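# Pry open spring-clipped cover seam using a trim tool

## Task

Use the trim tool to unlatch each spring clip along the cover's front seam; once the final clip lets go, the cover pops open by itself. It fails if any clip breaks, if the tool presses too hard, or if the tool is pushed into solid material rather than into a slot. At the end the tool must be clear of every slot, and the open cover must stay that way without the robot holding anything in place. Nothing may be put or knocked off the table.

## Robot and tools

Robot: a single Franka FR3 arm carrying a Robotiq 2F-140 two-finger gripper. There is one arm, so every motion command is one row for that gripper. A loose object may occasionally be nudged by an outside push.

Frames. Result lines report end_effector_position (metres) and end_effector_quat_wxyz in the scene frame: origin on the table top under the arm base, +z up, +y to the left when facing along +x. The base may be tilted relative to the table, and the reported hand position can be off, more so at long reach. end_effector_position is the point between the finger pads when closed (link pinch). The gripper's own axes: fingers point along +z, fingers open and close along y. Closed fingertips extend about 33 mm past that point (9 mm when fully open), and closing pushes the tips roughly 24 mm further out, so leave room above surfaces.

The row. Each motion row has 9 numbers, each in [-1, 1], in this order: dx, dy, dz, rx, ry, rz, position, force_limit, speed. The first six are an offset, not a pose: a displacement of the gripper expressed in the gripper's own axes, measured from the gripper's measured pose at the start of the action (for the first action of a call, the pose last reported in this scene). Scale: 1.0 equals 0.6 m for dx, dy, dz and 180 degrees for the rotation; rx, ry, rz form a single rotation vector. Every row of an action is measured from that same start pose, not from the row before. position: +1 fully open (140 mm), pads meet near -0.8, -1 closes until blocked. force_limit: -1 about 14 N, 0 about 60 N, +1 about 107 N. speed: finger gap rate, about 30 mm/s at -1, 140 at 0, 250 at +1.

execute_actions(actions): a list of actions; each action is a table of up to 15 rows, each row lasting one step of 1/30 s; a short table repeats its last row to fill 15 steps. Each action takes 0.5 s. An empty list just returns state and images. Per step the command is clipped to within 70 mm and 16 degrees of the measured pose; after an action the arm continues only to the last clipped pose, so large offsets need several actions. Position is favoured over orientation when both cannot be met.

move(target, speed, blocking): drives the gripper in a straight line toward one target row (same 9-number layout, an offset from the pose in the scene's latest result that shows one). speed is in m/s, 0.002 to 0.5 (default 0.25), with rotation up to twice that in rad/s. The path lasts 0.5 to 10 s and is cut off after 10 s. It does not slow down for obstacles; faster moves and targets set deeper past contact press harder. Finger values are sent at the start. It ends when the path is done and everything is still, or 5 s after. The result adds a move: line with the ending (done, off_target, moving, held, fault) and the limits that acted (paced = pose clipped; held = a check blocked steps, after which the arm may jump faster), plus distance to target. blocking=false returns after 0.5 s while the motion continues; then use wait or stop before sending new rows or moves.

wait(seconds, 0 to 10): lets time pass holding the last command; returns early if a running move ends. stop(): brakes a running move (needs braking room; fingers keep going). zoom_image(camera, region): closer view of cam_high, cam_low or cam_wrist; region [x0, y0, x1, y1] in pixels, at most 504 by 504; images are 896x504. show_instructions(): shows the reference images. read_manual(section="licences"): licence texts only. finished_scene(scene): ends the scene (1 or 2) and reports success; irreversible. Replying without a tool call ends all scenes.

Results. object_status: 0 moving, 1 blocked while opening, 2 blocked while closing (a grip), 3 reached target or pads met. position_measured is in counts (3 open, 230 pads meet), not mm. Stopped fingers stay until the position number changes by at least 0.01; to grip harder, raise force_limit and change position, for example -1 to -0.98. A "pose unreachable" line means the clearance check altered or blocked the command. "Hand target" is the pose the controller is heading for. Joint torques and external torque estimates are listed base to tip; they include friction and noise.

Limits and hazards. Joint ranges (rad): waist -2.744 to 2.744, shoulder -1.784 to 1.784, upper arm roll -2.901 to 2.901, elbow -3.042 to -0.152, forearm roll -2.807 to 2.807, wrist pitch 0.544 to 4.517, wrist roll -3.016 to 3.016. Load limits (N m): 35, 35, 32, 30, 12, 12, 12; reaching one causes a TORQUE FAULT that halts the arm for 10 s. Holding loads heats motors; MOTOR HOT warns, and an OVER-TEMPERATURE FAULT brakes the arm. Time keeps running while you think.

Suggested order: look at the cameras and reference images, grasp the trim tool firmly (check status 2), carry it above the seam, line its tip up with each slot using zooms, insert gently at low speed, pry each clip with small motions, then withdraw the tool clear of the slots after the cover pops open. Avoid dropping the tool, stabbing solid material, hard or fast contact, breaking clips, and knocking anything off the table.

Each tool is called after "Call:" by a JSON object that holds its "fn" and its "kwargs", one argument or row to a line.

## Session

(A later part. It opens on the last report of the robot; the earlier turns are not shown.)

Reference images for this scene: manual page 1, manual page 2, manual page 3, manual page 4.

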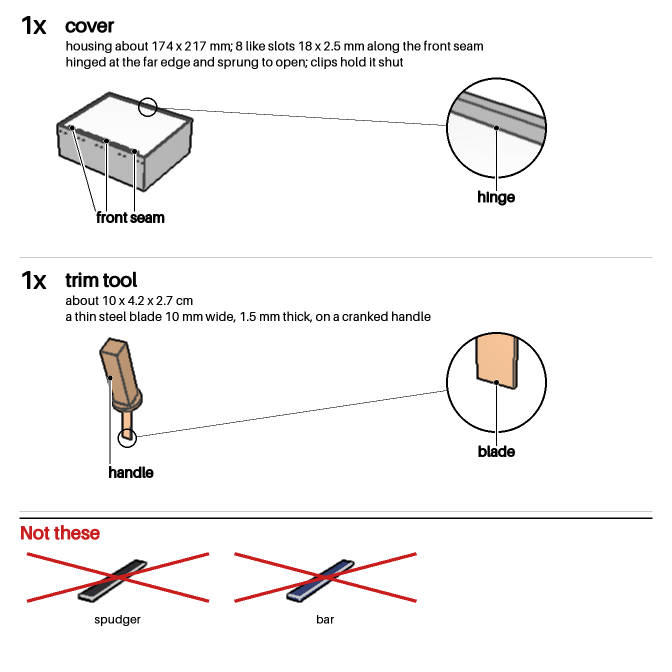

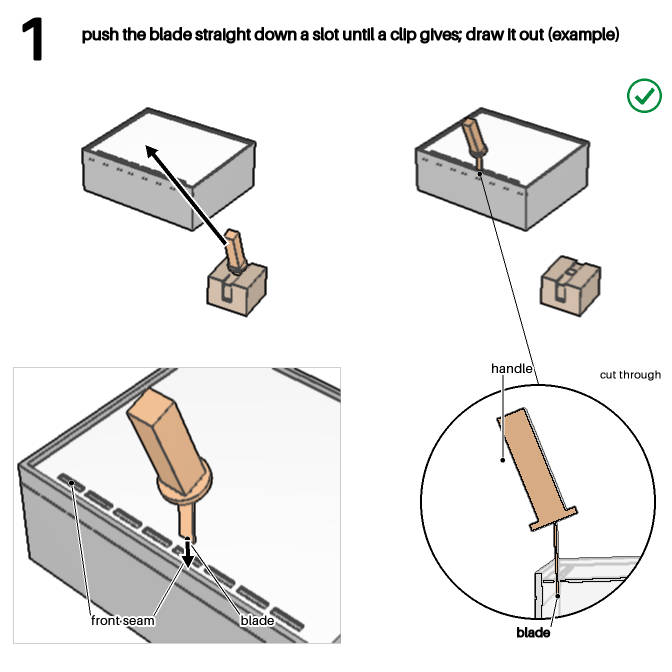

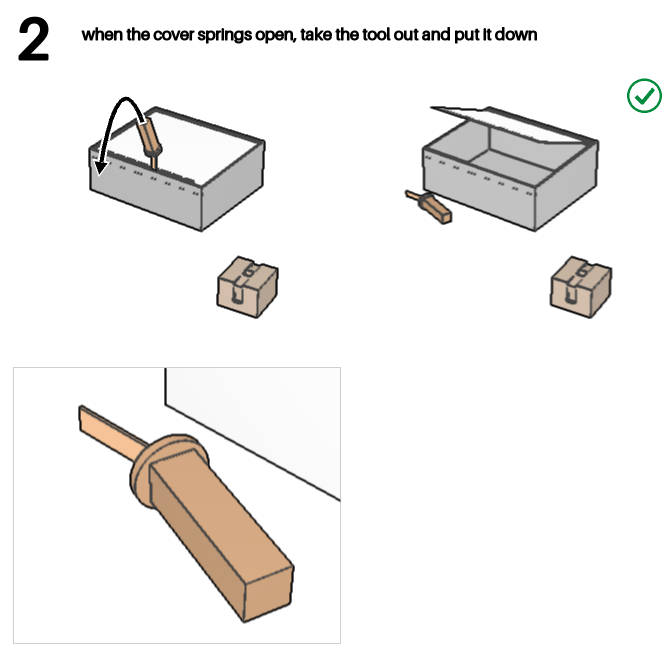

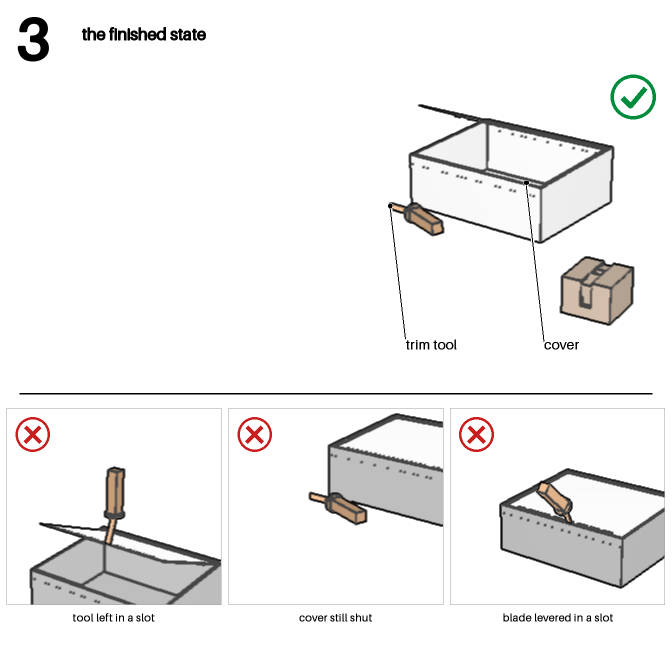

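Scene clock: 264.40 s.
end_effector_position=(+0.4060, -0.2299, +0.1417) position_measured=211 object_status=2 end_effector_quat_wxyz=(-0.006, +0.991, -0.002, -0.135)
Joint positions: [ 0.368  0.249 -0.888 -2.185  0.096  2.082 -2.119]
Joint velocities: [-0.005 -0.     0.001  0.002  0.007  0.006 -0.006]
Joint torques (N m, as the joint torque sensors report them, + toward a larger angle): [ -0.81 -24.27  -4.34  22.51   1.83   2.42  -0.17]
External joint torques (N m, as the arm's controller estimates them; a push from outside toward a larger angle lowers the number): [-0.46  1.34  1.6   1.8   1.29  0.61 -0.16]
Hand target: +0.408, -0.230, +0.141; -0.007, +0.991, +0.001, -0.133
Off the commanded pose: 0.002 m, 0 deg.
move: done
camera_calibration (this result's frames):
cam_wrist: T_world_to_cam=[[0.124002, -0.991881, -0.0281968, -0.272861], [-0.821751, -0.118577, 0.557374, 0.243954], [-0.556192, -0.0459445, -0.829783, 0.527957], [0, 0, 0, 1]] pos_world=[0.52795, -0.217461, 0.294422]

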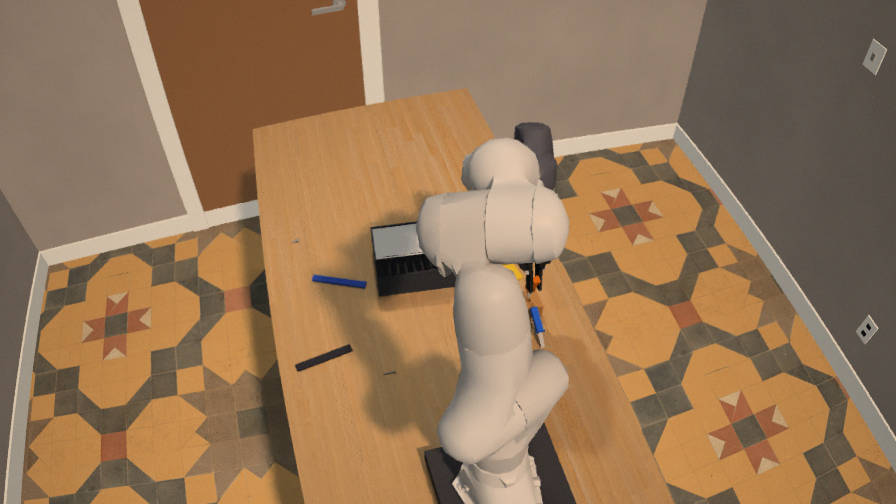

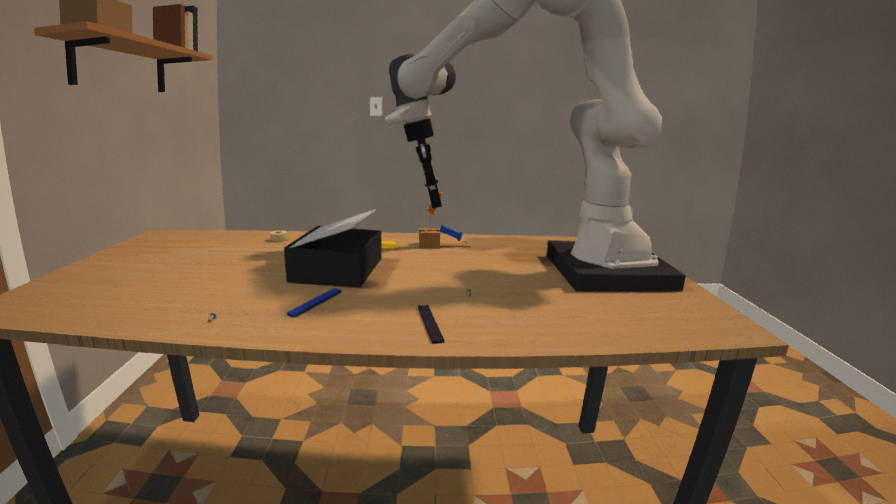

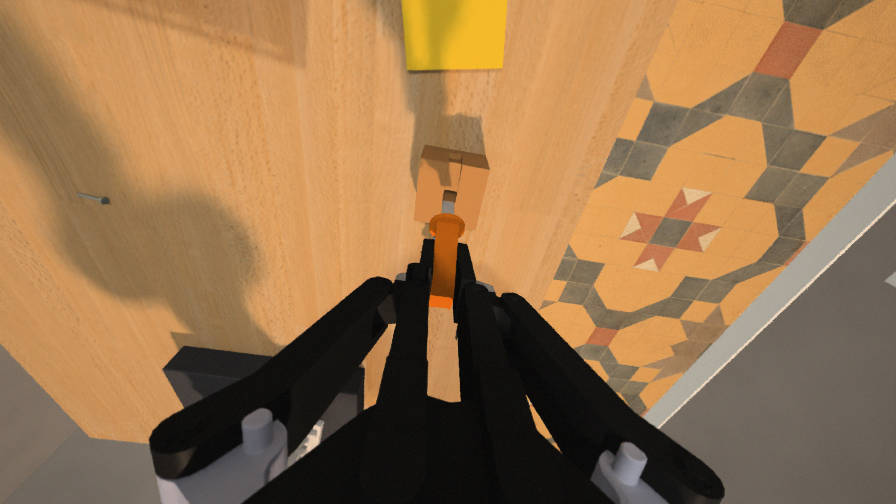

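Call:
{"fn": "move", "kwargs": {
  "target": [0.006,0.002,0.017,0,0.001,-0.002,-1,0.6,-0.6],
  "speed": 0.04
}}

Call:
{"fn": "zoom_image", "kwargs": {
  "camera": "cam_wrist",
  "region": [415, 170, 485, 230]
}}

Scene clock: 269.10 s.
end_effector_position=(+0.4056, -0.2313, +0.1324) position_measured=211 object_status=2 end_effector_quat_wxyz=(-0.006, +0.991, -0.002, -0.136)
Joint positions: [ 0.357  0.271 -0.878 -2.191  0.114  2.103 -2.131]
Joint velocities: [-0.005  0.     0.004 -0.     0.006  0.012 -0.01 ]
Joint torques (N m, as the joint torque sensors report them, + toward a larger angle): [ -1.79 -24.98  -4.2   21.     1.61   2.39  -0.19]
External joint torques (N m, as the arm's controller estimates them; a push from outside toward a larger angle lowers the number): [-1.43  1.31  2.22  0.47  1.08  0.55 -0.18]
Hand target: +0.407, -0.231, +0.131; -0.007, +0.991, +0.001, -0.134
Off the commanded pose: 0.002 m, 0 deg.
move: done
camera_calibration (this result's frames):
cam_wrist: T_world_to_cam=[[0.123596, -0.99196, -0.0271844, -0.274437], [-0.821499, -0.117647, 0.557941, 0.248702], [-0.556654, -0.0466276, -0.829435, 0.519895], [0, 0, 0, 1]] pos_world=[0.527629, -0.21873, 0.284997]

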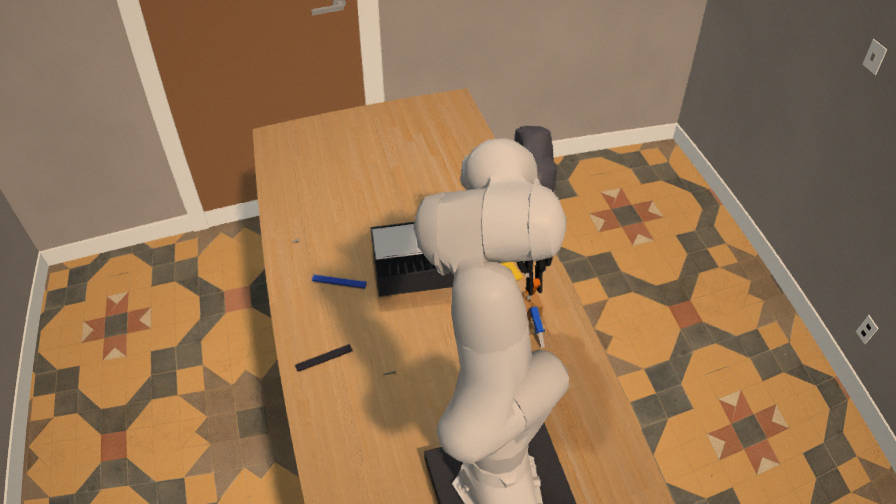

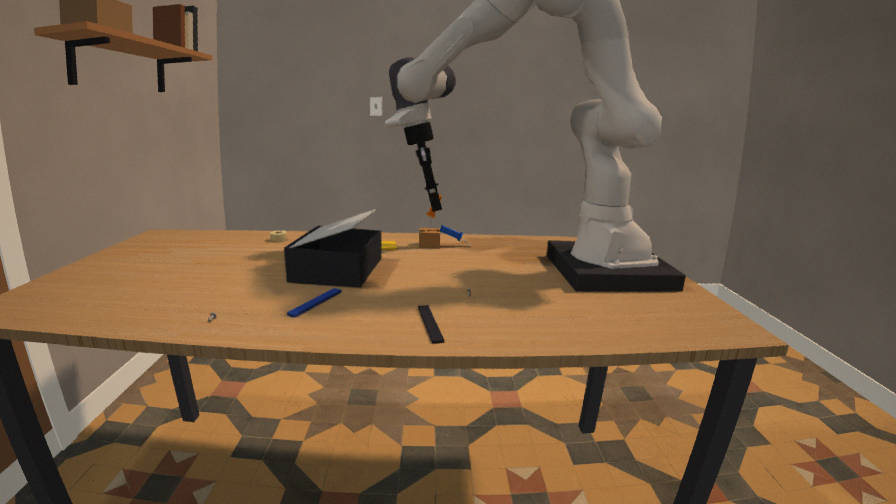

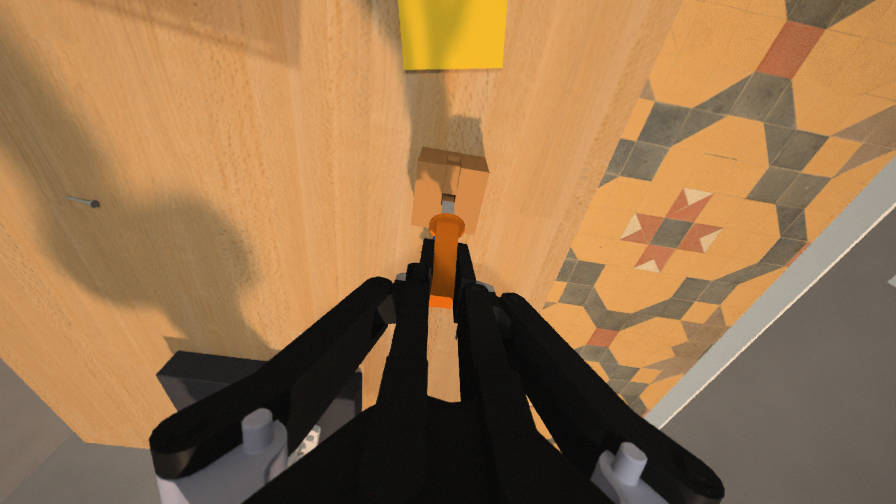

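Region (415, 170, 485, 230) of cam_wrist's 896x504 image, scaled by 7.200, with more detail than that image has; it fills the top 432 rows of this view, and the rest is white.

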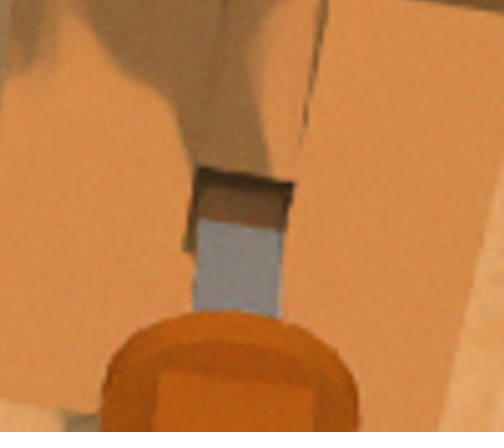

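Call:
{"fn": "move", "kwargs": {
  "target": [0.0075,-0.001,0.021,0.0005,0.001,-0.002,-1,0.6,-0.6],
  "speed": 0.025
}}

Call:
{"fn": "zoom_image", "kwargs": {
  "camera": "cam_wrist",
  "region": [415, 170, 485, 230]
}}

Call:
{"fn": "zoom_image", "kwargs": {
  "camera": "cam_low",
  "region": [410, 200, 460, 250]
}}

Scene clock: 273.57 s.
end_effector_position=(+0.4054, -0.2309, +0.1205) position_measured=211 object_status=2 end_effector_quat_wxyz=(-0.006, +0.991, -0.002, -0.136)
Joint positions: [ 0.343  0.297 -0.862 -2.198  0.137  2.127 -2.144]
Joint velocities: [-0.006  0.     0.005  0.     0.004  0.012 -0.011]
Joint torques (N m, as the joint torque sensors report them, + toward a larger angle): [ -1.68 -25.53  -4.37  20.52   1.73   2.32  -0.29]
External joint torques (N m, as the arm's controller estimates them; a push from outside toward a larger angle lowers the number): [-1.5   1.49  2.35  0.39  1.21  0.49 -0.28]
Hand target: +0.406, -0.231, +0.119; -0.007, +0.991, +0.001, -0.134
Off the commanded pose: 0.002 m, 0 deg.
move: done
camera_calibration (this result's frames):
cam_wrist: T_world_to_cam=[[0.1233, -0.99198, -0.0278014, -0.27411], [-0.821145, -0.117717, 0.558448, 0.255005], [-0.557241, -0.0460277, -0.829074, 0.5103], [0, 0, 0, 1]] pos_world=[0.527554, -0.218405, 0.273049]

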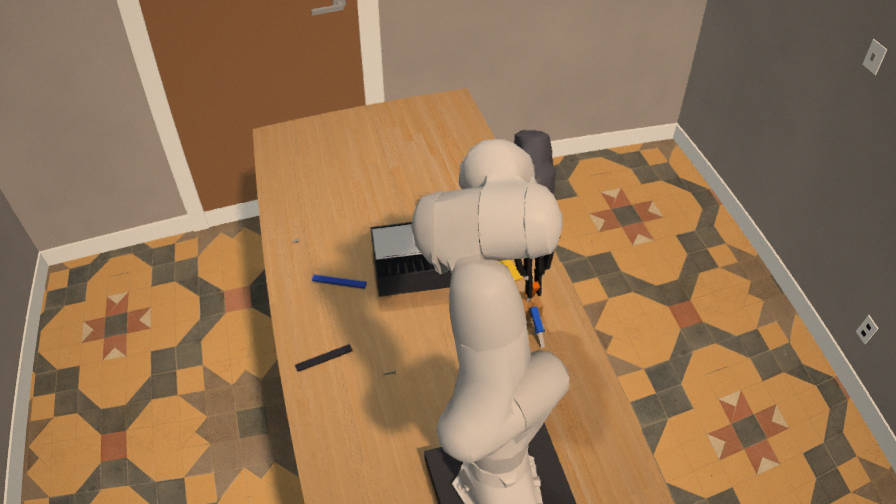

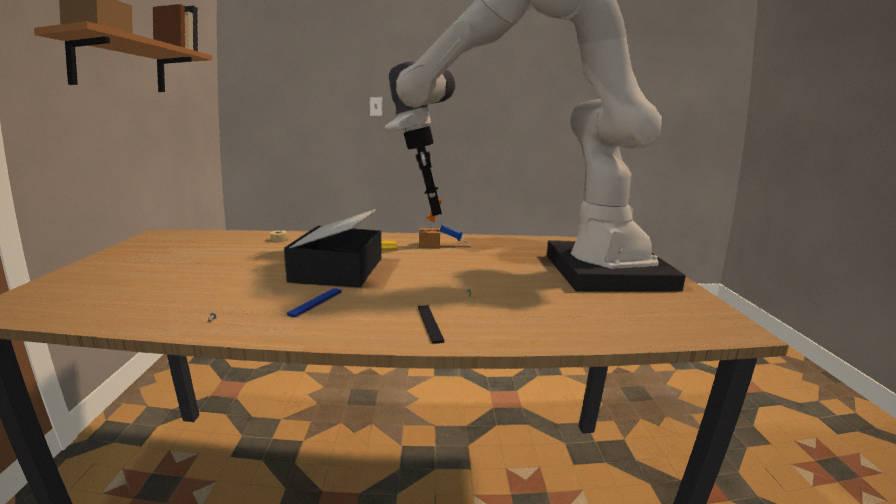

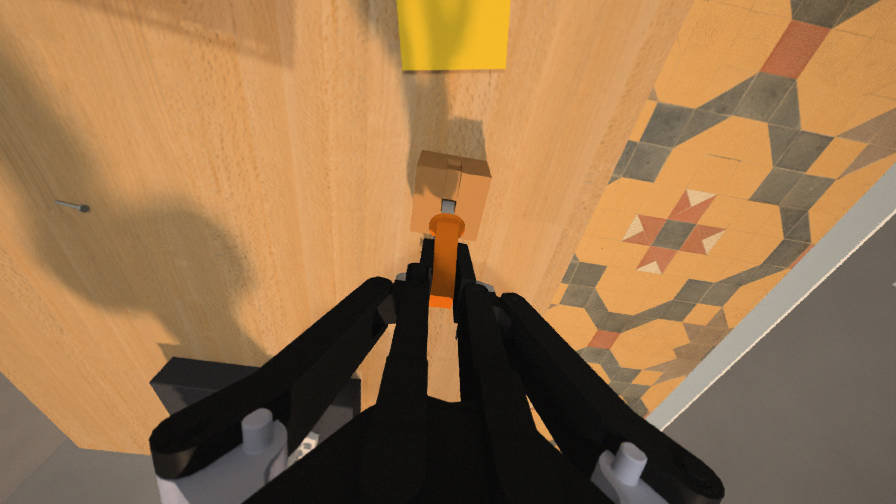

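Region (415, 170, 485, 230) of cam_wrist's 896x504 image, scaled by 7.200, with more detail than that image has; it fills the top 432 rows of this view, and the rest is white.

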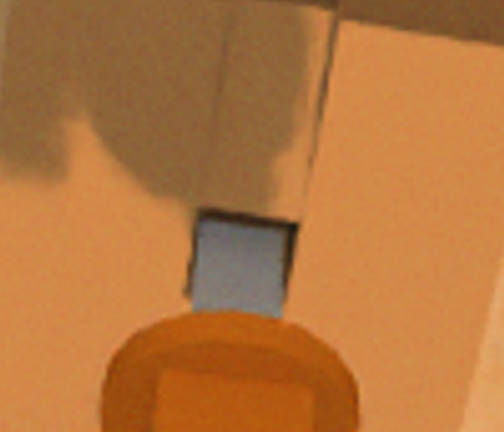

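Region (410, 200, 460, 250) of cam_low's 896x504 image, scaled by 10.080, with more detail than that image has.

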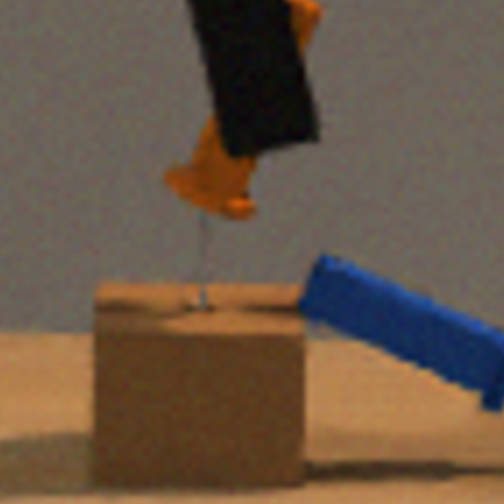

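Call:
{"fn": "move", "kwargs": {
  "target": [0.0095,-0.0005,0.0285,0.0005,0.001,-0.002,-1,0.6,-0.6],
  "speed": 0.03
}}

Call:
{"fn": "zoom_image", "kwargs": {
  "camera": "cam_low",
  "region": [410, 200, 460, 250]
}}

Scene clock: 277.83 s.
end_effector_position=(+0.4053, -0.2307, +0.1040) position_measured=211 object_status=2 end_effector_quat_wxyz=(-0.006, +0.991, -0.002, -0.136)
Joint positions: [ 0.321  0.333 -0.837 -2.205  0.168  2.161 -2.162]
Joint velocities: [-0.01   0.     0.009  0.001  0.003  0.011 -0.012]
Joint torques (N m, as the joint torque sensors report them, + toward a larger angle): [ -1.9  -27.02  -5.87  20.22   1.61   2.34  -0.24]
External joint torques (N m, as the arm's controller estimates them; a push from outside toward a larger angle lowers the number): [-1.59  1.14  1.58  0.57  1.09  0.5  -0.23]
Hand target: +0.406, -0.231, +0.103; -0.007, +0.991, +0.001, -0.134
Off the commanded pose: 0.002 m, 0 deg.
move: done
camera_calibration (this result's frames):
cam_wrist: T_world_to_cam=[[0.122639, -0.992048, -0.0282999, -0.274095], [-0.820937, -0.117427, 0.558815, 0.264091], [-0.557694, -0.0453, -0.828809, 0.496884], [0, 0, 0, 1]] pos_world=[0.527526, -0.218395, 0.256487]

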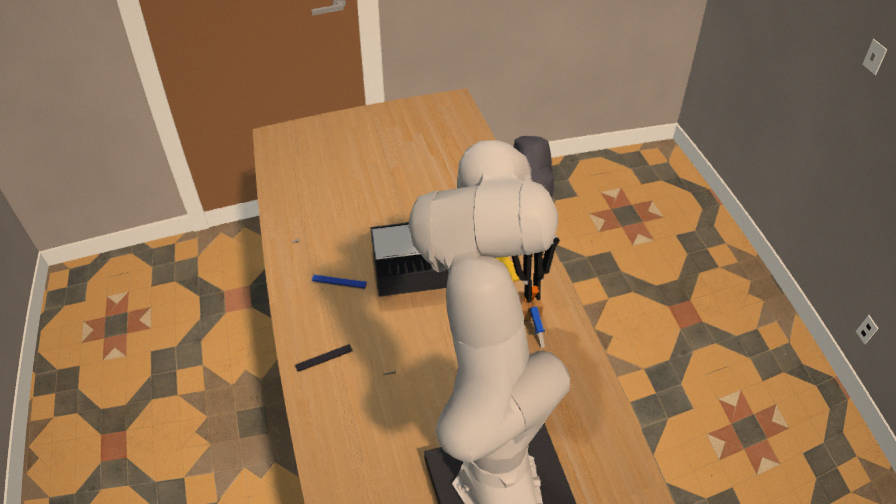

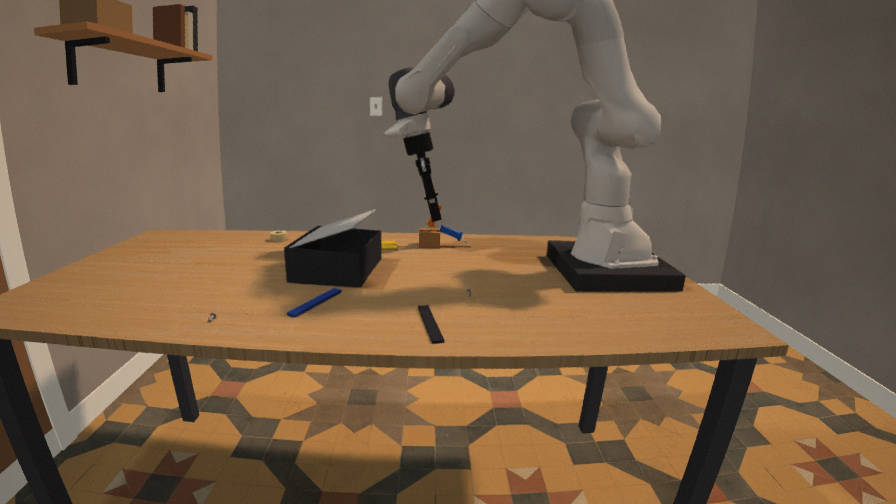

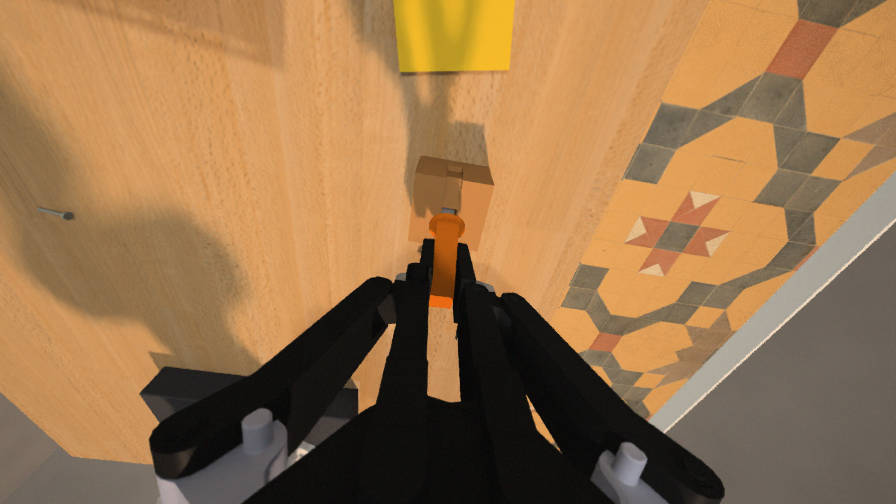

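Region (410, 200, 460, 250) of cam_low's 896x504 image, scaled by 10.080, with more detail than that image has.

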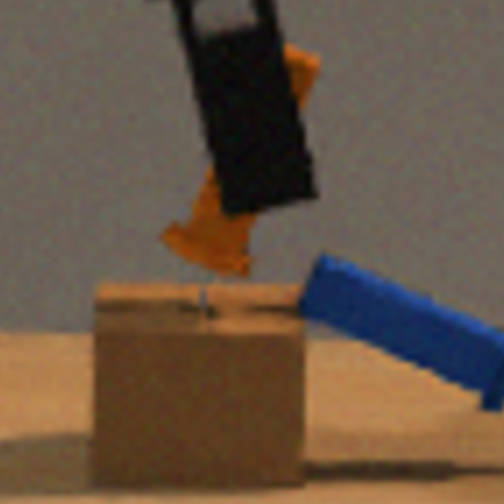

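Call:
{"fn": "execute_actions", "kwargs": {
  "actions": [
    [[0.002,0,0.003,0.0005,0.001,-0.002,-1,0.6,-0.6],[0.0023,0,0.004,0.0005,0.001,-0.002,-1,0.6,-0.6],[0.0026,0,0.005,0.0005,0.001,-0.002,-1,0.6,-0.6],[0.0029,0,0.006,0.0005,0.001,-0.002,-1,0.6,-0.6],[0.0032,0,0.007,0.0005,0.001,-0.002,-1,0.6,-0.6],[0.0035,0,0.008,0.0005,0.001,-0.002,-1,0.6,-0.6],[0.0038,0,0.009,0.0005,0.001,-0.002,-1,0.6,-0.6],[0.004,0,0.0098,0.0005,0.001,-0.002,-1,0.6,-0.6]]
  ]
}}

Call:
{"fn": "zoom_image", "kwargs": {
  "camera": "cam_low",
  "region": [410, 200, 460, 250]
}}

Scene clock: 281.33 s.
end_effector_position=(+0.4053, -0.2308, +0.0992) position_measured=211 object_status=2 end_effector_quat_wxyz=(-0.007, +0.991, -0.001, -0.136)
Joint positions: [ 0.312  0.344 -0.827 -2.206  0.177  2.171 -2.169]
Joint velocities: [-0.007 -0.     0.004  0.     0.002  0.006 -0.005]
Joint torques (N m, as the joint torque sensors report them, + toward a larger angle): [ -1.23 -27.28  -6.45  19.61   1.6    2.35  -0.2 ]
External joint torques (N m, as the arm's controller estimates them; a push from outside toward a larger angle lowers the number): [-0.9   1.24  1.14  0.18  1.08  0.52 -0.2 ]
Hand target: +0.406, -0.231, +0.098; -0.008, +0.991, +0.001, -0.135
Off the commanded pose: 0.002 m, 0 deg.
camera_calibration (this result's frames):
cam_wrist: T_world_to_cam=[[0.124223, -0.991821, -0.0293161, -0.274837], [-0.820932, -0.119325, 0.558419, 0.266425], [-0.55735, -0.0453019, -0.829041, 0.49282], [0, 0, 0, 1]] pos_world=[0.527531, -0.218473, 0.251734]

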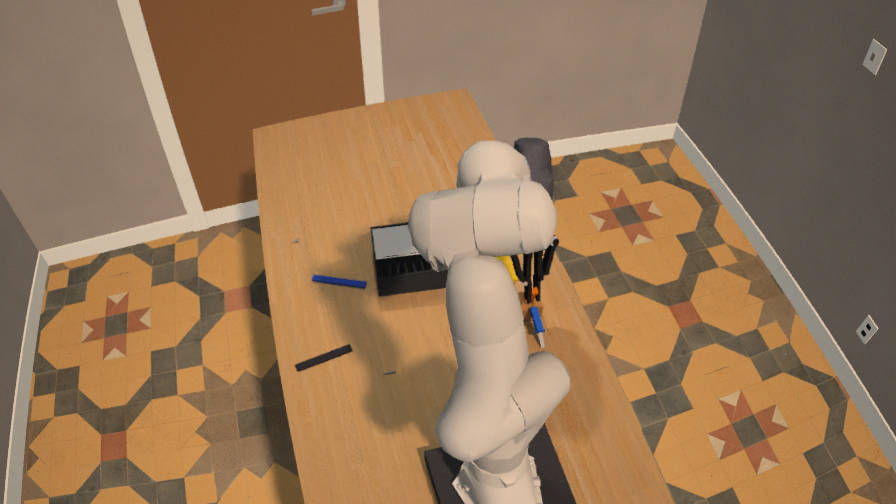

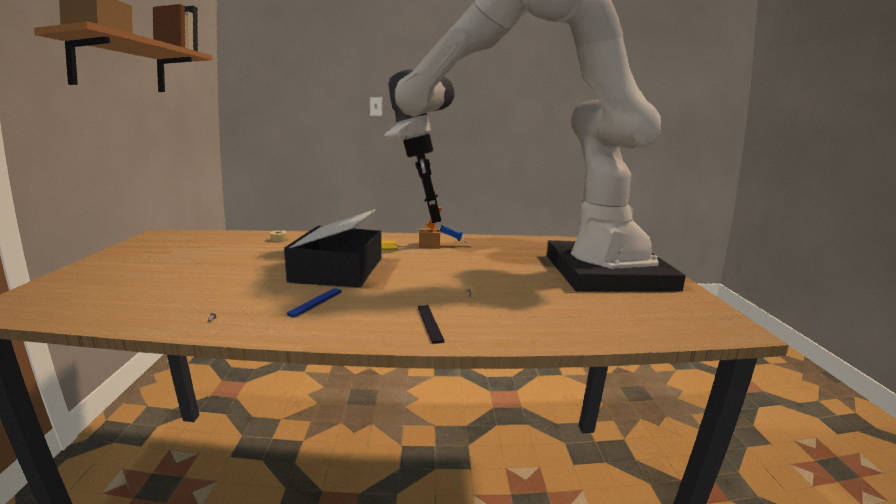

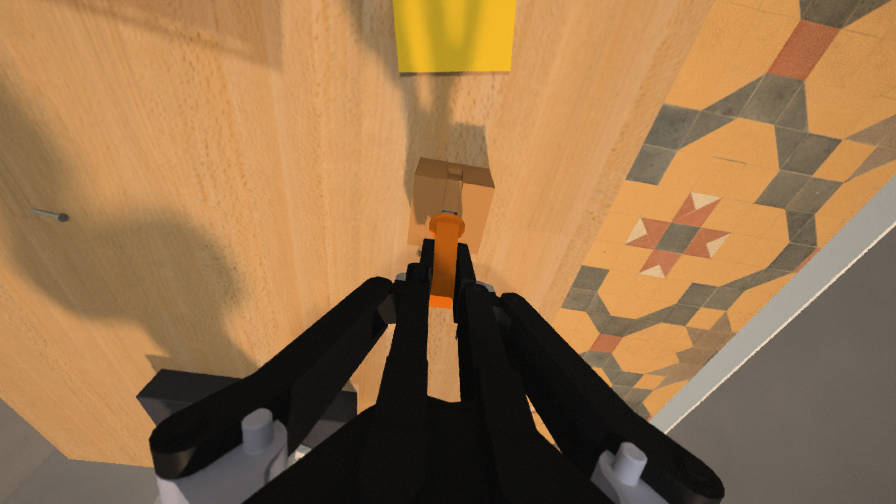

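Region (410, 200, 460, 250) of cam_low's 896x504 image, scaled by 10.080, with more detail than that image has.

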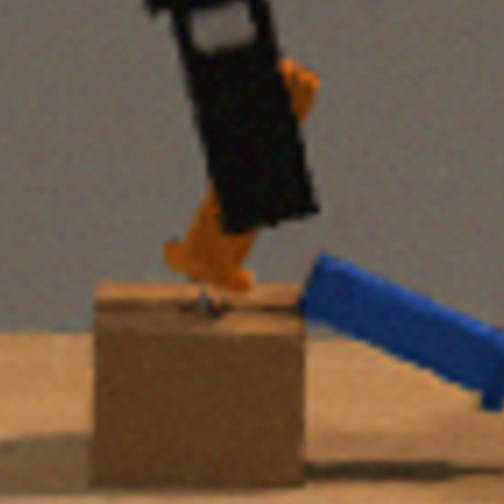

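About 4 mm left; lower ~2.5 mm then release.

Call:
{"fn": "execute_actions", "kwargs": {
  "actions": [
    [[0.002,0,0.003,0.0005,0.001,-0.001,-1,0.6,-0.6],[0.0023,0,0.004,0.0005,0.001,-0.001,-1,0.6,-0.6],[0.0026,0,0.005,0.0005,0.001,-0.001,-1,0.6,-0.6],[0.0029,0,0.006,0.0005,0.001,-0.001,-1,0.6,-0.6],[0.003,0,0.0065,0.0005,0.001,-0.001,-1,0.6,-0.6],[0.003,0,0.0065,0.0005,0.001,-0.001,-1,0.6,-0.6],[0.003,0,0.0065,0.0005,0.001,-0.001,-1,0.6,-0.6],[0.003,0,0.0065,0.0005,0.001,-0.001,-1,0.6,-0.6],[0.003,0,0.0065,0.0005,0.001,-0.001,-1,0.6,-0.6],[0.003,0,0.0065,0.0005,0.001,-0.001,-0.3,0.6,-0.6]]
  ]
}}

Call:
{"fn": "move", "kwargs": {
  "target": [0,0,-0.1,0,0,0,-0.3,0.6,-0.6],
  "speed": 0.08
}}

Call:
{"fn": "zoom_image", "kwargs": {
  "camera": "cam_low",
  "region": [280, 170, 480, 300]
}}

Scene clock: 286.27 s.
end_effector_position=(+0.4052, -0.2310, +0.0968) position_measured=192 object_status=0 end_effector_quat_wxyz=(-0.008, +0.991, -0.001, -0.136)
Joint positions: [ 0.307  0.348 -0.822 -2.207  0.182  2.175 -2.173]
Joint velocities: [ 0.     0.017  0.012 -0.005  0.004  0.012 -0.001]
Joint torques (N m, as the joint torque sensors report them, + toward a larger angle): [ -1.8  -26.83  -5.69  20.1    1.63   2.21  -0.17]
External joint torques (N m, as the arm's controller estimates them; a push from outside toward a larger angle lowers the number): [-1.31  2.32  2.23  0.44  1.11  0.33 -0.16]
Hand target: +0.406, -0.231, +0.095; -0.008, +0.991, -0.000, -0.135
Off the commanded pose: 0.002 m, 0 deg.
camera_calibration (this result's frames):
cam_wrist: T_world_to_cam=[[0.124039, -0.991805, -0.0306224, -0.274841], [-0.821049, -0.119916, 0.558121, 0.267559], [-0.557219, -0.0440866, -0.829194, 0.49105], [0, 0, 0, 1]] pos_world=[0.527393, -0.218855, 0.249429]

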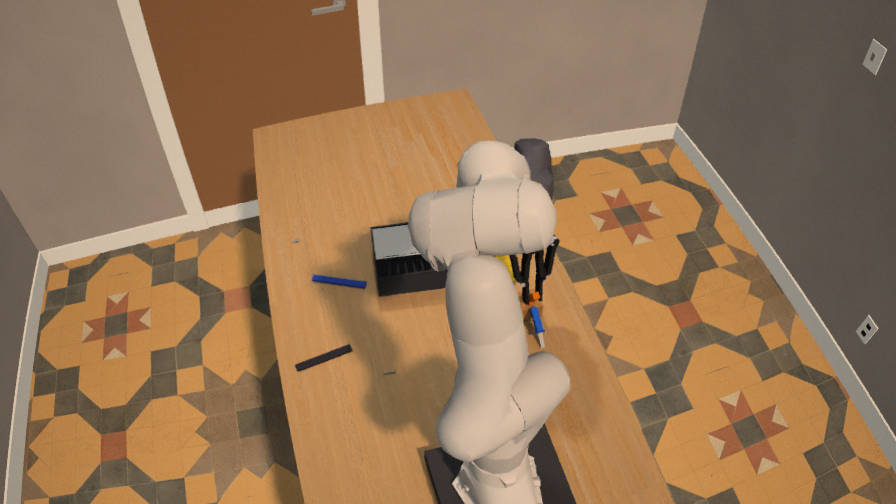

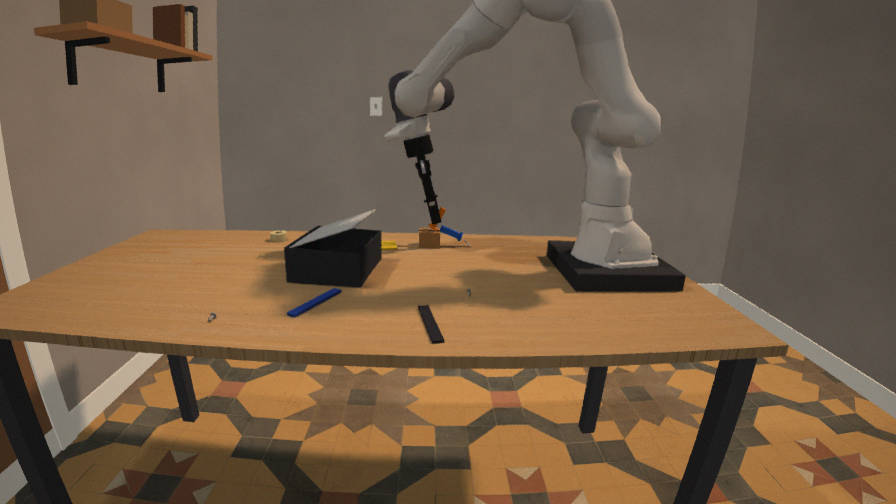

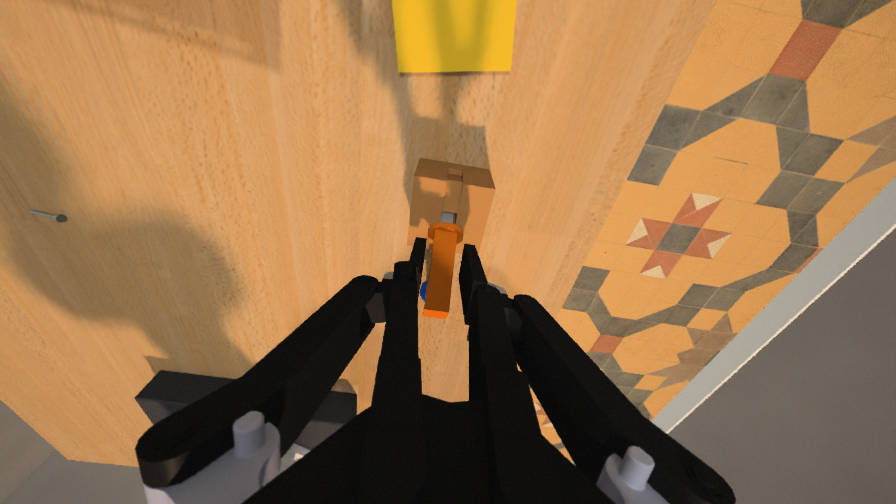

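Scene clock: 287.53 s.
end_effector_position=(+0.4229, -0.2304, +0.1531) position_measured=167 object_status=3 end_effector_quat_wxyz=(-0.009, +0.991, +0.003, -0.134)
Joint positions: [ 0.346  0.275 -0.865 -2.12   0.118  2.037 -2.134]
Joint velocities: [ 0.002  0.    -0.001 -0.001 -0.001 -0.012  0.009]
Joint torques (N m, as the joint torque sensors report them, + toward a larger angle): [  1.12 -28.52  -7.95  22.59  -0.42   1.18   0.34]
External joint torques (N m, as the arm's controller estimates them; a push from outside toward a larger angle lowers the number): [ 1.51 -1.22 -1.42  1.41 -0.97 -0.67  0.35]
Hand target: +0.422, -0.231, +0.154; -0.008, +0.991, -0.001, -0.136
Off the commanded pose: 0.003 m, 1 deg.
move: done
camera_calibration (this result's frames):
cam_wrist: T_world_to_cam=[[0.131994, -0.990658, -0.0342775, -0.27725], [-0.822384, -0.128748, 0.554174, 0.249856], [-0.55341, -0.0449583, -0.831695, 0.546121], [0, 0, 0, 1]] pos_world=[0.544301, -0.217939, 0.306239]

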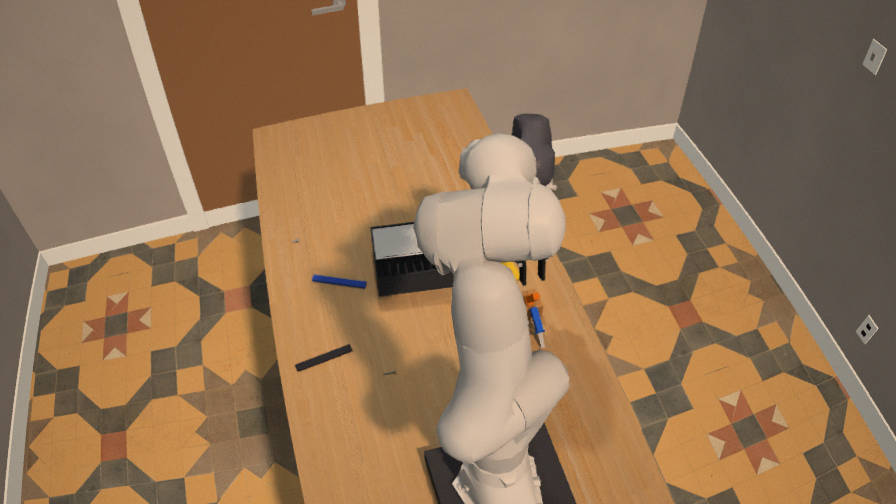

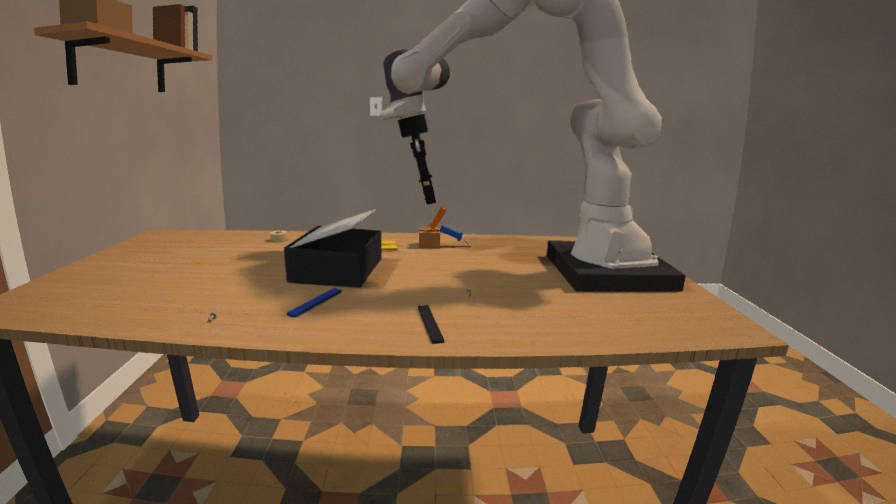

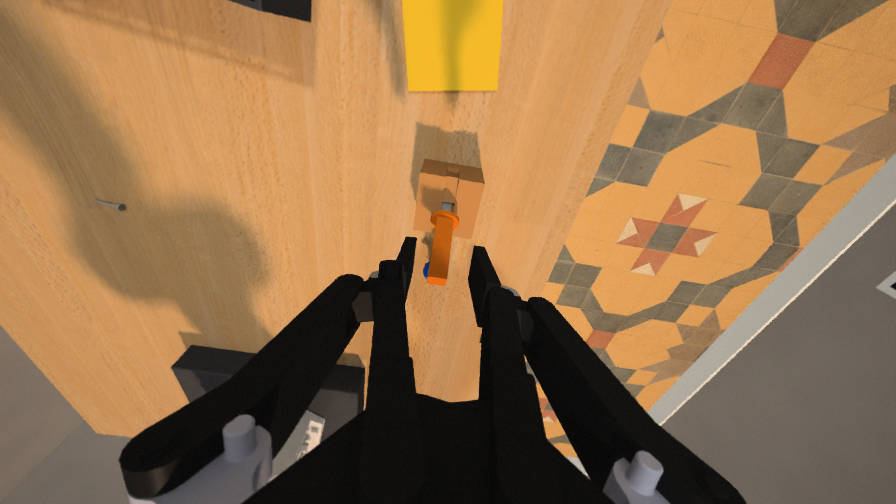

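Region (280, 170, 480, 300) of cam_low's 896x504 image, scaled by 2.520, with more detail than that image has; it fills the top 328 rows of this view, and the rest is white.

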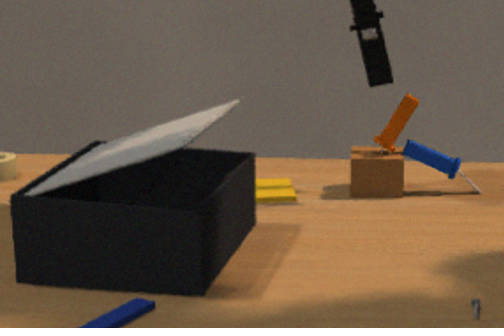

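Call:
{"fn": "finished_scene", "kwargs": {
  "scene": 2
}}

The scene is finished: the task was done.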